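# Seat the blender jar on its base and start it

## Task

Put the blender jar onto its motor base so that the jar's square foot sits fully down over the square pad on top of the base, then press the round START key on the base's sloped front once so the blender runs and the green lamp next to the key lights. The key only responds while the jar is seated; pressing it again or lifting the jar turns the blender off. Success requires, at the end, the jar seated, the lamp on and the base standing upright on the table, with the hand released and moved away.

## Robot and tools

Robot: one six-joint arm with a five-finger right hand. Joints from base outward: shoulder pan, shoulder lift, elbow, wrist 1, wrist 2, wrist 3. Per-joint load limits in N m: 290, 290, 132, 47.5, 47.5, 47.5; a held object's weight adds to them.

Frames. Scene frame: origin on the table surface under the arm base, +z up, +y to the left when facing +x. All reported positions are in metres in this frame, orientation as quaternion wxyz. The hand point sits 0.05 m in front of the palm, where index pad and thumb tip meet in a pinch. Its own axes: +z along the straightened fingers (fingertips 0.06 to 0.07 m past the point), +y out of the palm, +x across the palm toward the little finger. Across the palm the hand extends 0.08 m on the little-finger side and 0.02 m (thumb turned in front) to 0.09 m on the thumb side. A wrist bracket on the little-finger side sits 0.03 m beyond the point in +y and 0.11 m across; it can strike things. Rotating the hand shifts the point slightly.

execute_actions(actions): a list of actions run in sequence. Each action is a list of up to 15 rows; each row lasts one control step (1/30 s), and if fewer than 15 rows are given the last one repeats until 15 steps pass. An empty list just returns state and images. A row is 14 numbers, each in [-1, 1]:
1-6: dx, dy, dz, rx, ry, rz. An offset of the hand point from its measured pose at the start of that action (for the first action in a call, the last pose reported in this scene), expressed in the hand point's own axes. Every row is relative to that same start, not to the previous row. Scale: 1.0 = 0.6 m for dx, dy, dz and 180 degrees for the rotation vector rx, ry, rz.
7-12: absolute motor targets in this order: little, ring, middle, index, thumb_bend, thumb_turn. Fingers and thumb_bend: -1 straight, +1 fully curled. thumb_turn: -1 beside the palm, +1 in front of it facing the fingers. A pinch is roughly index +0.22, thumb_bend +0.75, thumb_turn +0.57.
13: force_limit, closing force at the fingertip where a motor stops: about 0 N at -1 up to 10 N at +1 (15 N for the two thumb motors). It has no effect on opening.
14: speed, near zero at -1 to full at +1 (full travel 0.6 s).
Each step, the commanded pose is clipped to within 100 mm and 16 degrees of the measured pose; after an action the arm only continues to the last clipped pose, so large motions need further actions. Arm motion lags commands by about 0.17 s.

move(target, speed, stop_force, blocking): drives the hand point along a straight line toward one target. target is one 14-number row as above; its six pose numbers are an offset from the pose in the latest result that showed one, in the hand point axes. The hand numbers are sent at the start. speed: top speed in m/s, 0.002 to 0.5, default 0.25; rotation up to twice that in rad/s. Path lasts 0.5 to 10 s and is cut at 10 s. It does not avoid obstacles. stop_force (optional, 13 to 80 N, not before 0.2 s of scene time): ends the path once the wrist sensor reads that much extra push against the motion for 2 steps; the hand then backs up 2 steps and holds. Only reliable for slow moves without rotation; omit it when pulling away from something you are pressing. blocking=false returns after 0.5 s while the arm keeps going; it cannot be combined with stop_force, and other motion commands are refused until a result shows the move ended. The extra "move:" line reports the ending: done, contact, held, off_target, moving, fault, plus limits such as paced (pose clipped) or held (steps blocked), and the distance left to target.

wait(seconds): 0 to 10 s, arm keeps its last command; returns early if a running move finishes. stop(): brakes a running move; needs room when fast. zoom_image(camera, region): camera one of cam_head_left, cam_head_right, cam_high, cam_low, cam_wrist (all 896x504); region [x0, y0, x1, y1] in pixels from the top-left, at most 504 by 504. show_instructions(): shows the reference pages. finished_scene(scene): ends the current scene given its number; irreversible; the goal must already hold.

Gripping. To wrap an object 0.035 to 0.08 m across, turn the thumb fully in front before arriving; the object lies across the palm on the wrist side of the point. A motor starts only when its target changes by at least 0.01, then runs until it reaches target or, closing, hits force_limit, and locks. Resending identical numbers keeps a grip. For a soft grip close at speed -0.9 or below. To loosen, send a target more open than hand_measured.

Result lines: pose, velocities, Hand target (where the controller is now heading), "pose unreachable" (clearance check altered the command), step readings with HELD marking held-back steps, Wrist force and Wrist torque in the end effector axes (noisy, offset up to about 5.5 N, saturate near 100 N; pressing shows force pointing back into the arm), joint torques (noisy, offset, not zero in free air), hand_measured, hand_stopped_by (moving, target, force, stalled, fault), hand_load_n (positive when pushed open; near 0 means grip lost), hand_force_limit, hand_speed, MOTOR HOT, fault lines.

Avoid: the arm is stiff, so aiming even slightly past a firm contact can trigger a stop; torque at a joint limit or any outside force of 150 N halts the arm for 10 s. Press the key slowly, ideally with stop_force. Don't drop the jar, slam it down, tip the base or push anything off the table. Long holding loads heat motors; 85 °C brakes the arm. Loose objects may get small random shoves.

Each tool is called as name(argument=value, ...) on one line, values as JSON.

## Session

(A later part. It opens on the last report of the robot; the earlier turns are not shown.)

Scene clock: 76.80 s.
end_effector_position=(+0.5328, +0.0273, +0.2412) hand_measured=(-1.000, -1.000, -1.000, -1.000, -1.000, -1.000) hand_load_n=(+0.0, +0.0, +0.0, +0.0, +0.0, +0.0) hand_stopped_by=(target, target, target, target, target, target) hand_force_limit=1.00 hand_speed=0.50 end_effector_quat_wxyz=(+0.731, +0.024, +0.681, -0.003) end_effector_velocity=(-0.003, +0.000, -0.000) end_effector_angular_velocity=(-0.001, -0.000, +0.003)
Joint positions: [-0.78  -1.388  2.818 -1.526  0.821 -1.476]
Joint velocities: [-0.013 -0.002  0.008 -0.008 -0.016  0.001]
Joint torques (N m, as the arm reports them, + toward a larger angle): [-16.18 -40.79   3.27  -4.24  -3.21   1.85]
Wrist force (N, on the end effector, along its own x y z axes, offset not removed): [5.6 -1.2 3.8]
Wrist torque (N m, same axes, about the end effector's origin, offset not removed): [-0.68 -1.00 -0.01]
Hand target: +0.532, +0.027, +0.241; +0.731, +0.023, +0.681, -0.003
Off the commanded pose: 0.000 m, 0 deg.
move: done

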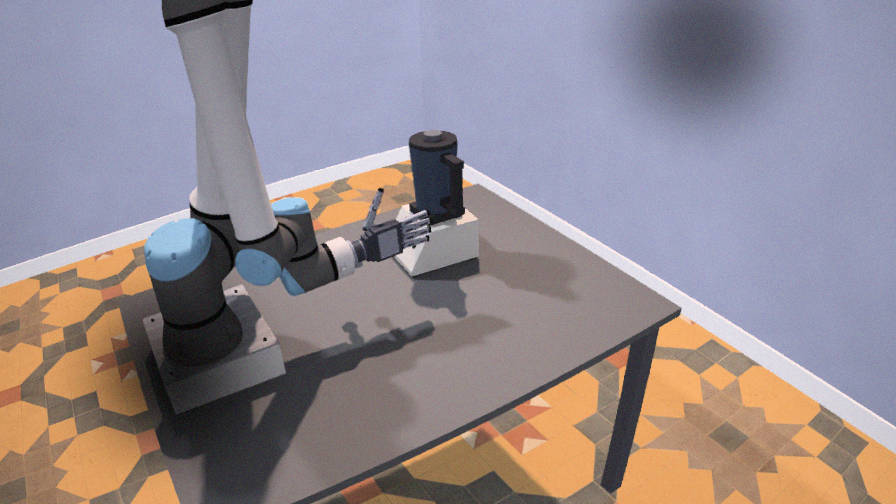

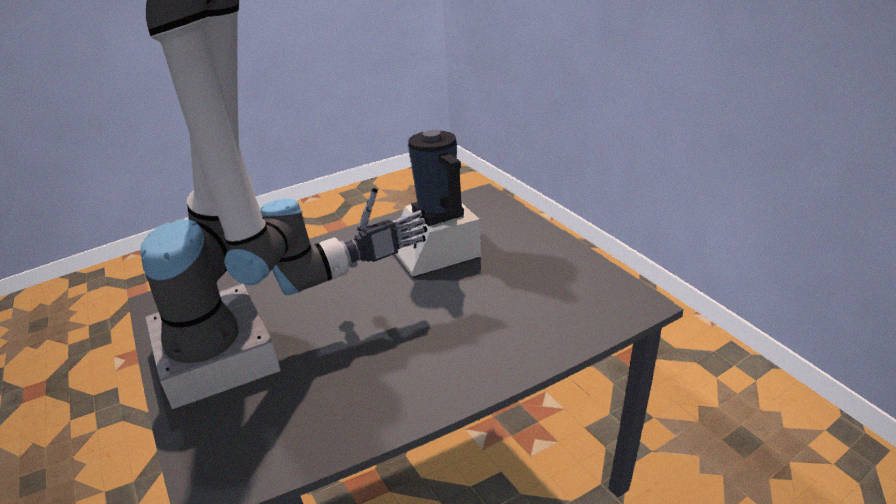

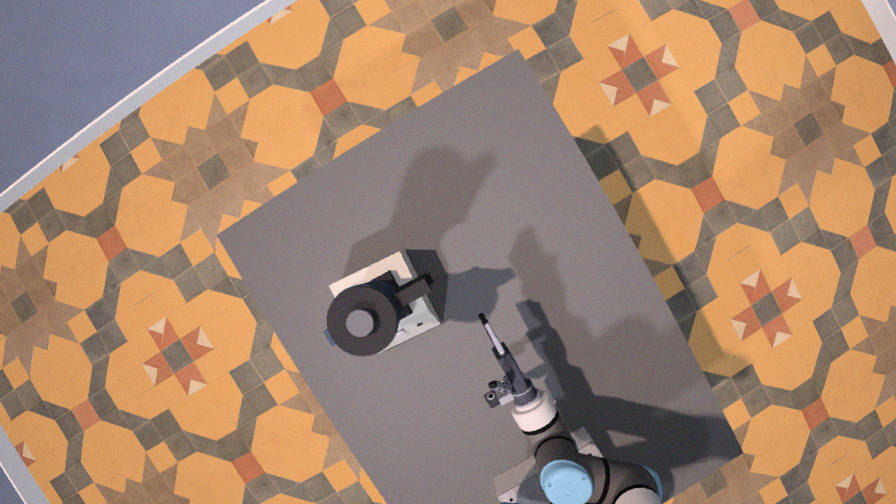

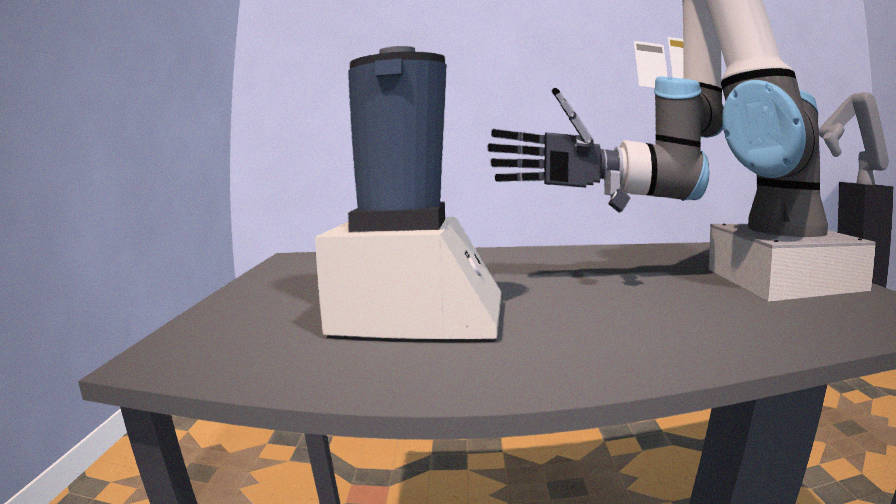

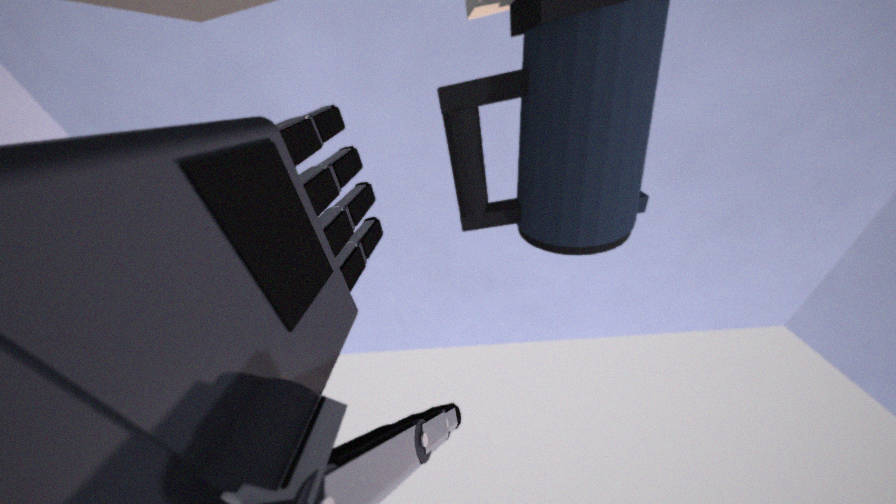

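move(target=[0.14,0.325,0.012,0,0.217,0,0.95,0.95,0.95,-1,-1,-1,1,0.5], speed=0.15)

zoom_image(camera="cam_low", region=[400,160,640,340])

zoom_image(camera="cam_high", region=[340,260,540,430])

Scene clock: 83.57 s.
end_effector_position=(+0.5530, +0.2242, +0.1647) hand_measured=(+0.950, +0.950, +0.950, -1.000, -1.000, -1.000) hand_load_n=(+0.0, +0.0, +0.0, +0.0, +0.0, +0.0) hand_stopped_by=(target, target, target, target, target, target) hand_force_limit=1.00 hand_speed=0.50 end_effector_quat_wxyz=(+0.462, +0.023, +0.886, +0.006) end_effector_velocity=(+0.001, +0.002, -0.001) end_effector_angular_velocity=(+0.001, +0.010, -0.003)
Joint positions: [-0.007 -1.428  2.461 -0.423  1.568 -1.535]
Joint velocities: [ 0.009  0.004 -0.008  0.013  0.009  0.007]
Joint torques (N m, as the arm reports them, + toward a larger angle): [ 19.37 -20.26 -30.69   3.4    3.02   3.22]
Wrist force (N, on the end effector, along its own x y z axes, offset not removed): [4.7 -0.4 4.7]
Wrist torque (N m, same axes, about the end effector's origin, offset not removed): [-0.68 -0.98 -0.01]
Hand target: +0.553, +0.224, +0.165; +0.462, +0.023, +0.887, +0.006
Off the commanded pose: 0.001 m, 0 deg.
move: done

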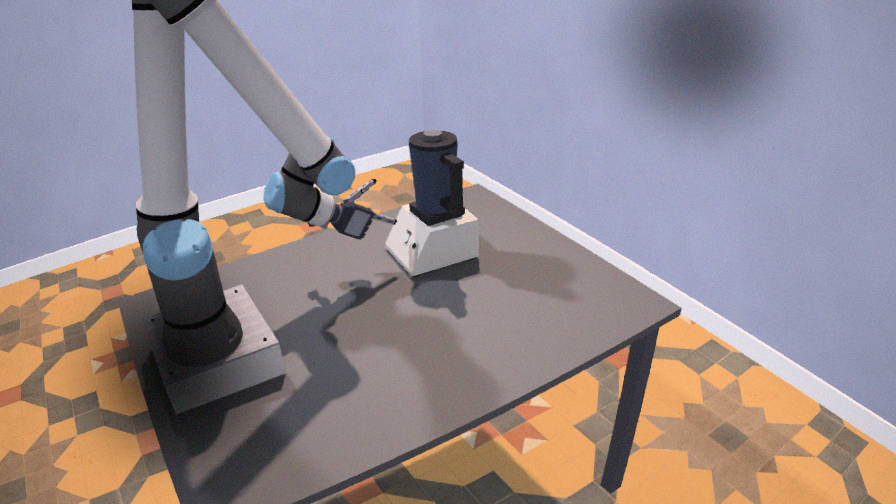

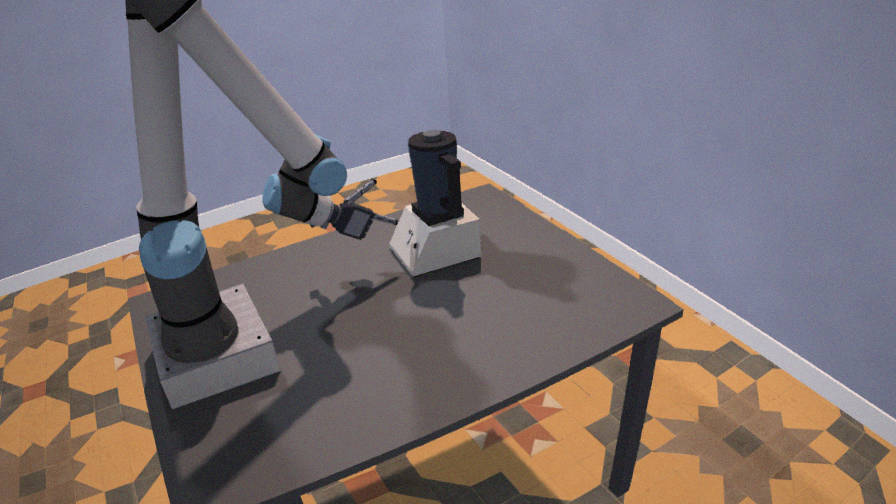

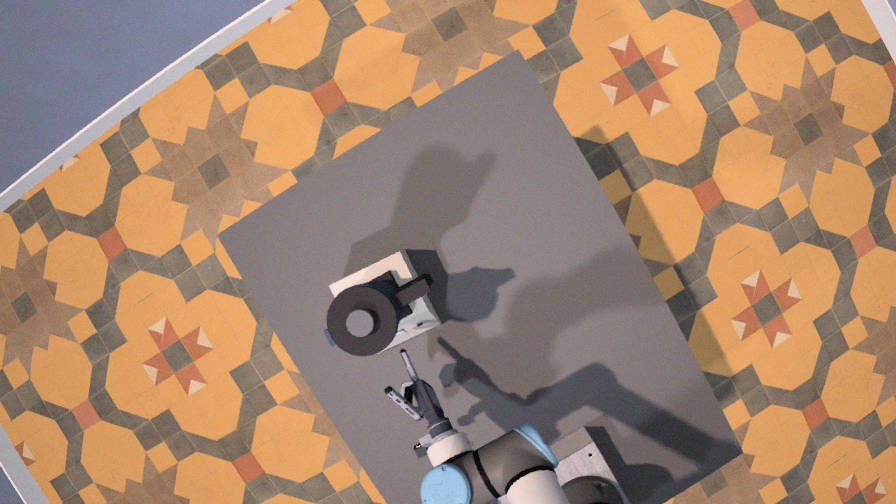

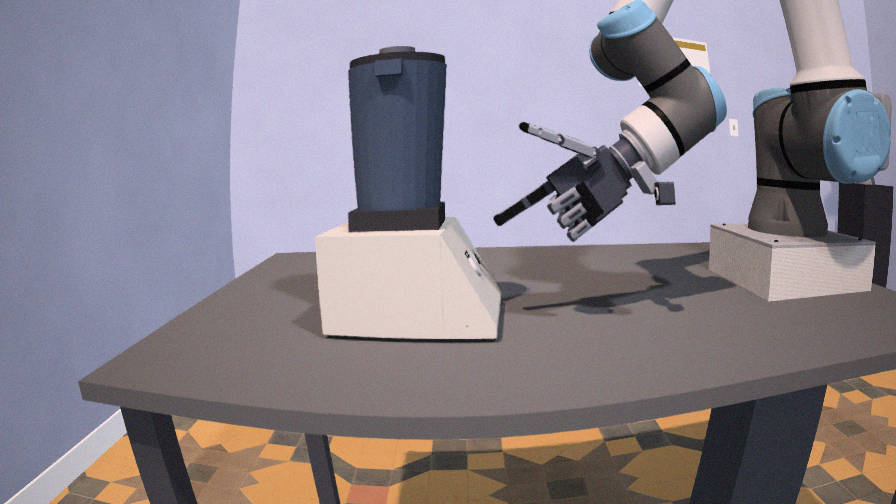

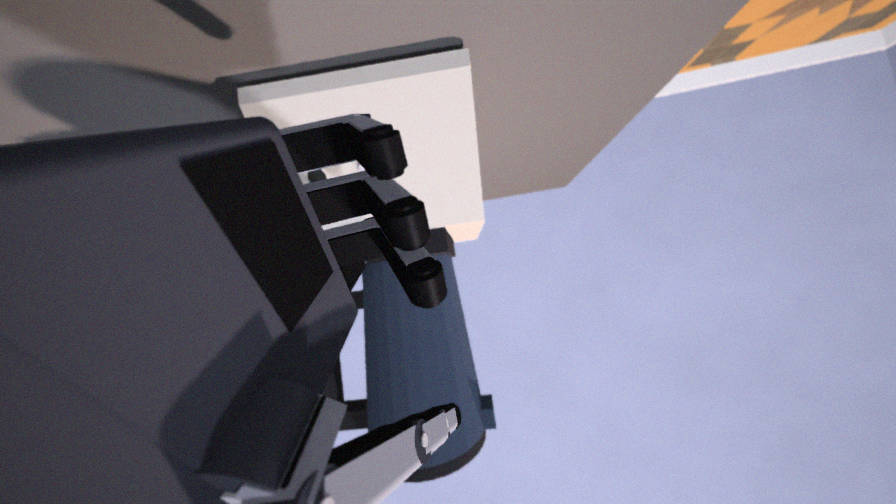

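Region (400, 160, 640, 340) of cam_low's 896x504 image, scaled by 2.100, with more detail than that image has; it fills the top 378 rows of this view, and the rest is white.

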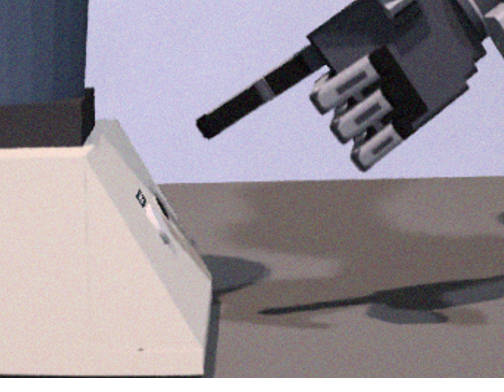

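Region (340, 260, 540, 430) of cam_high's 896x504 image, scaled by 2.520, with more detail than that image has; it fills the top 428 rows of this view, and the rest is white.

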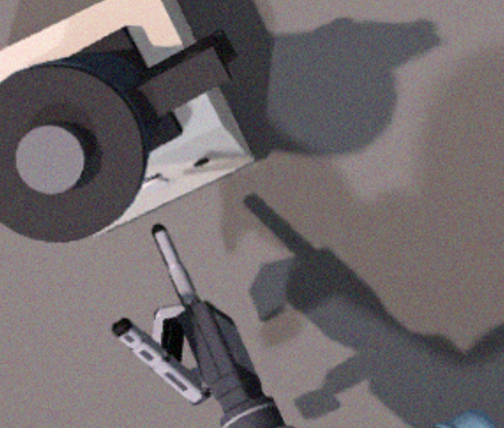

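move(target=[0.043,-0.013,0,0,0,0,0.95,0.95,0.95,-1,-1,-1,1,0.5], speed=0.05)

move(target=[0,0,0.05,0,0,0,0.95,0.95,0.95,-1,-1,-1,1,0.5], speed=0.04)

zoom_image(camera="cam_low", region=[400,160,640,340])

zoom_image(camera="cam_high", region=[340,260,540,430])

Scene clock: 87.30 s.
end_effector_position=(+0.5381, +0.2177, +0.1436) hand_measured=(+0.950, +0.950, +0.950, -1.000, -1.000, -1.000) hand_load_n=(+0.0, +0.0, +0.0, +0.0, +0.0, +0.0) hand_stopped_by=(target, target, target, target, target, target) hand_force_limit=1.00 hand_speed=0.50 end_effector_quat_wxyz=(+0.462, +0.023, +0.886, +0.006) end_effector_velocity=(-0.002, +0.000, -0.003) end_effector_angular_velocity=(+0.002, +0.002, +0.002)
Joint positions: [-0.03  -1.403  2.504 -0.491  1.549 -1.548]
Joint velocities: [-0.002  0.005  0.005 -0.008 -0.004 -0.001]
Joint torques (N m, as the arm reports them, + toward a larger angle): [-18.18 -19.25  -5.89  -1.56  -3.77  -3.3 ]
Wrist force (N, on the end effector, along its own x y z axes, offset not removed): [6.0 0.7 3.2]
Wrist torque (N m, same axes, about the end effector's origin, offset not removed): [-0.35 -1.17 0.09]
Hand target: +0.538, +0.218, +0.143; +0.462, +0.023, +0.886, +0.006
Off the commanded pose: 0.000 m, 0 deg.
move: done

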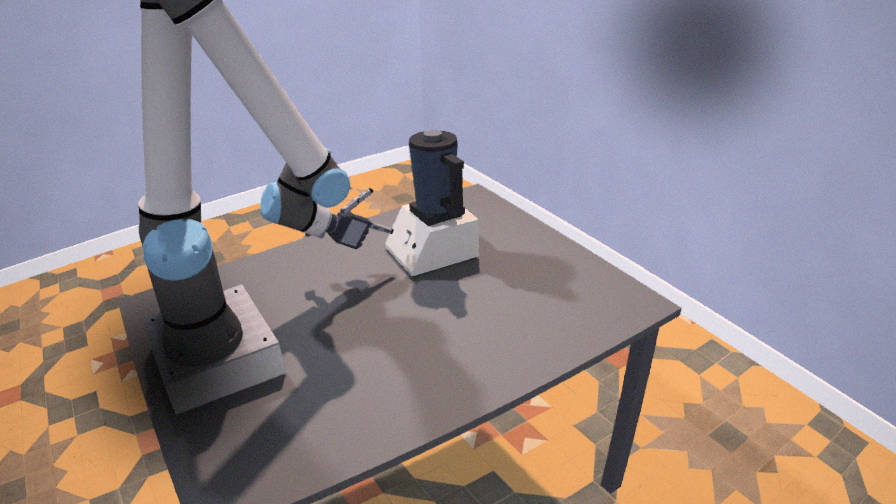

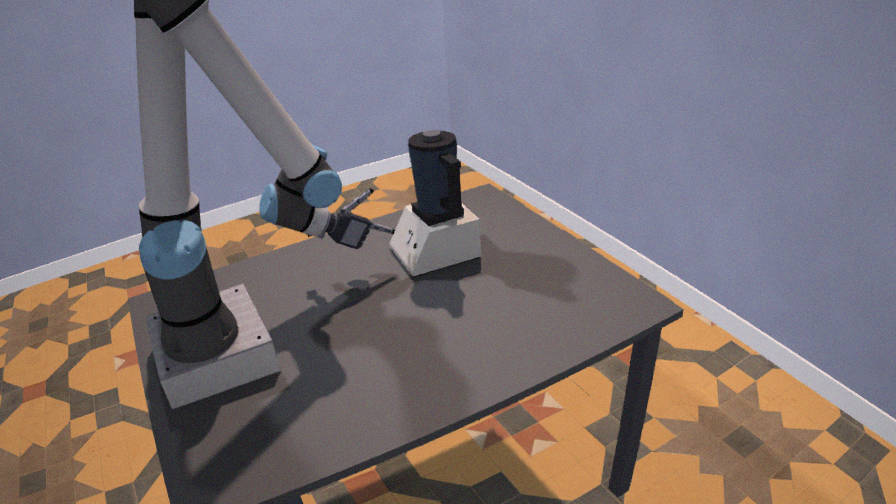

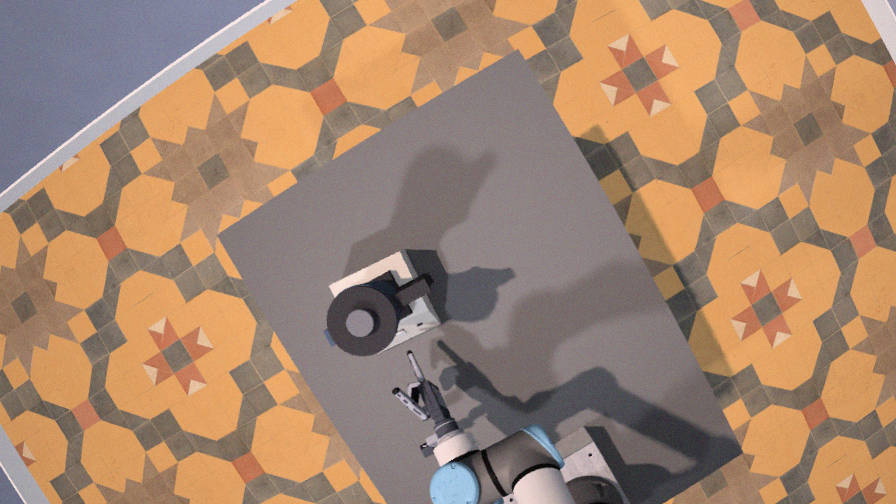

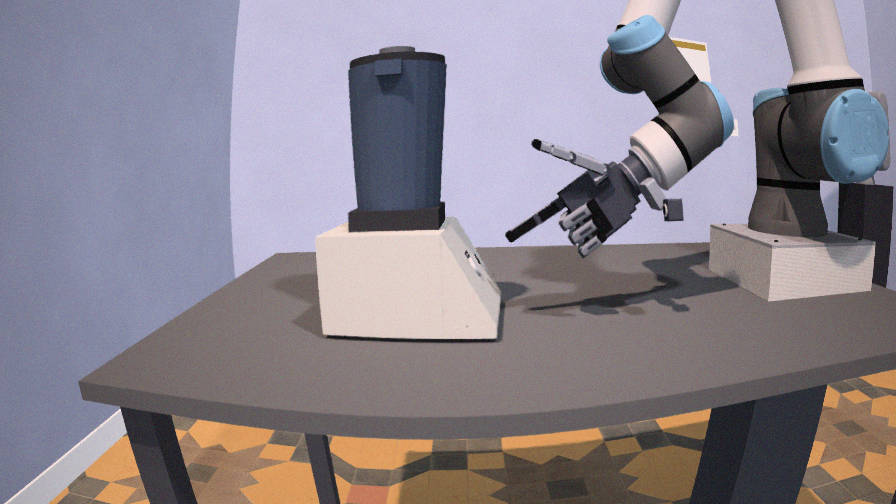

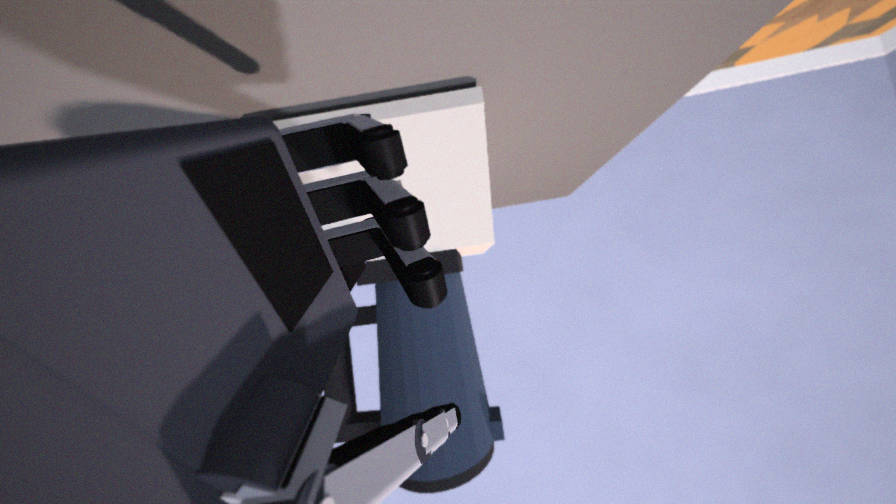

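Scene clock: 88.43 s.
end_effector_position=(+0.5625, +0.2174, +0.1265) hand_measured=(+0.950, +0.950, +0.950, -1.000, -1.000, -1.000) hand_load_n=(+0.0, +0.0, +0.0, +0.0, +0.0, +0.0) hand_stopped_by=(target, target, target, target, target, target) hand_force_limit=1.00 hand_speed=0.50 end_effector_quat_wxyz=(+0.462, +0.023, +0.886, +0.006) end_effector_velocity=(+0.001, -0.000, -0.001) end_effector_angular_velocity=(+0.001, -0.000, -0.001)
Joint positions: [-0.028 -1.333  2.467 -0.525  1.551 -1.547]
Joint velocities: [ 0.     0.004 -0.002 -0.003  0.     0.001]
Joint torques (N m, as the arm reports them, + toward a larger angle): [ 15.14 -24.31 -28.18  -1.67   3.06   2.03]
Wrist force (N, on the end effector, along its own x y z axes, offset not removed): [4.3 -0.1 4.2]
Wrist torque (N m, same axes, about the end effector's origin, offset not removed): [-0.55 -0.79 -0.09]
Hand target: +0.563, +0.217, +0.126; +0.462, +0.023, +0.886, +0.006
Off the commanded pose: 0.000 m, 0 deg.
move: done

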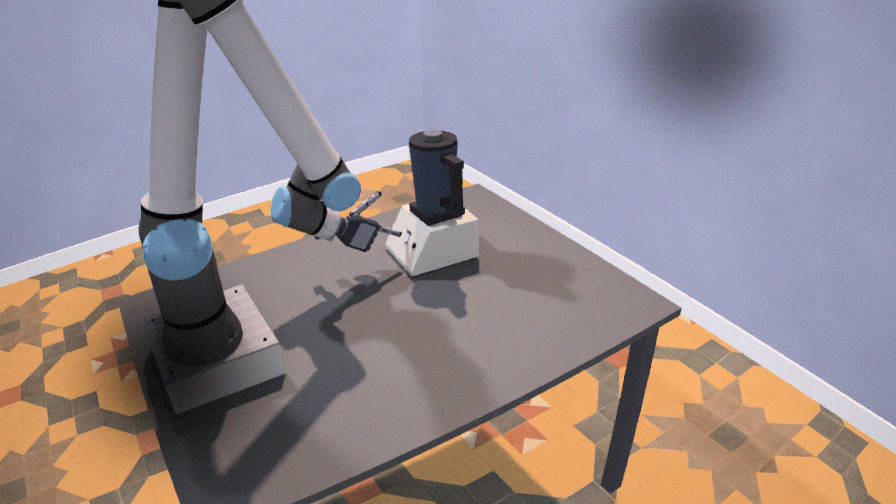

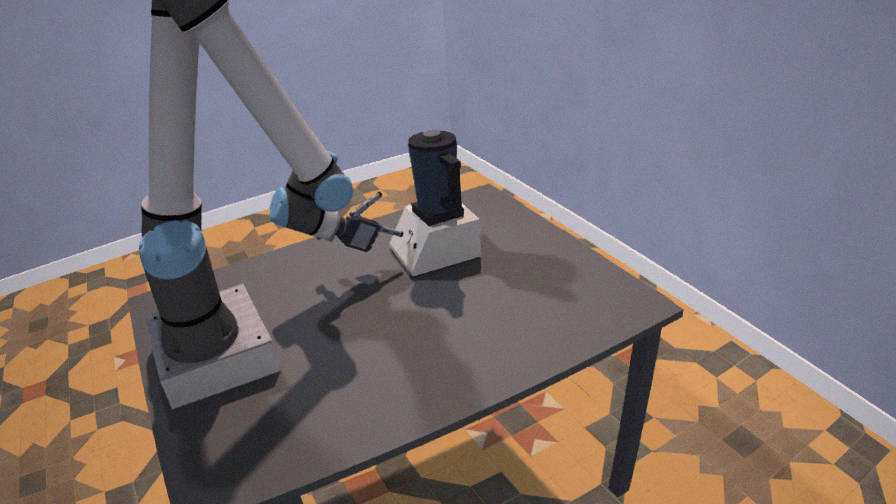

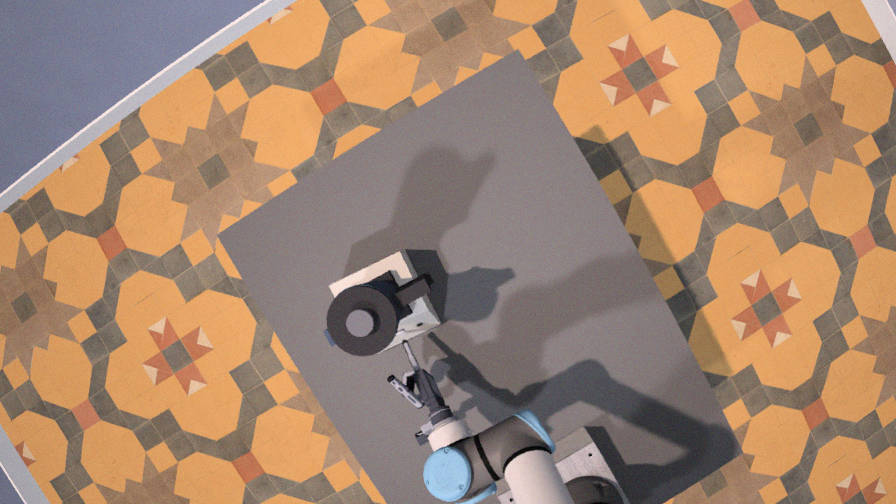

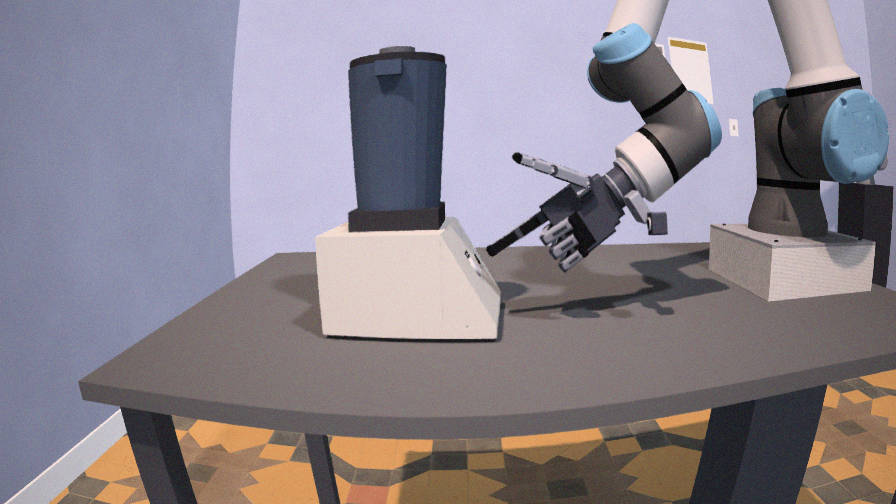

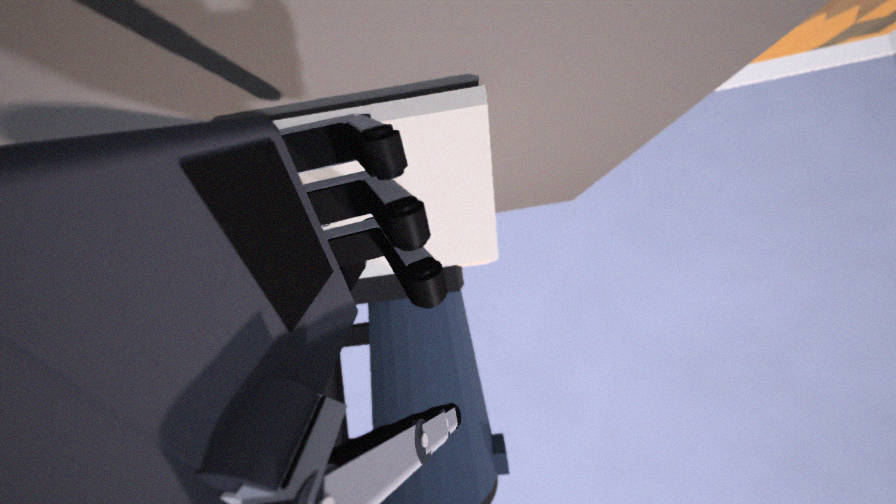

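Region (400, 160, 640, 340) of cam_low's 896x504 image, scaled by 2.100, with more detail than that image has; it fills the top 378 rows of this view, and the rest is white.

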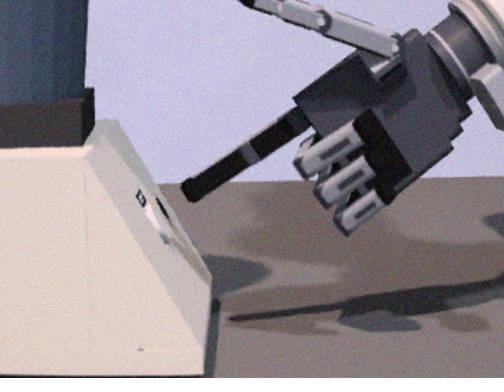

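Region (340, 260, 540, 430) of cam_high's 896x504 image, scaled by 2.520, with more detail than that image has; it fills the top 428 rows of this view, and the rest is white.

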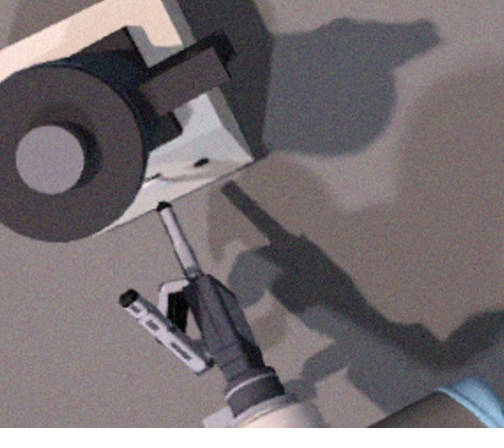

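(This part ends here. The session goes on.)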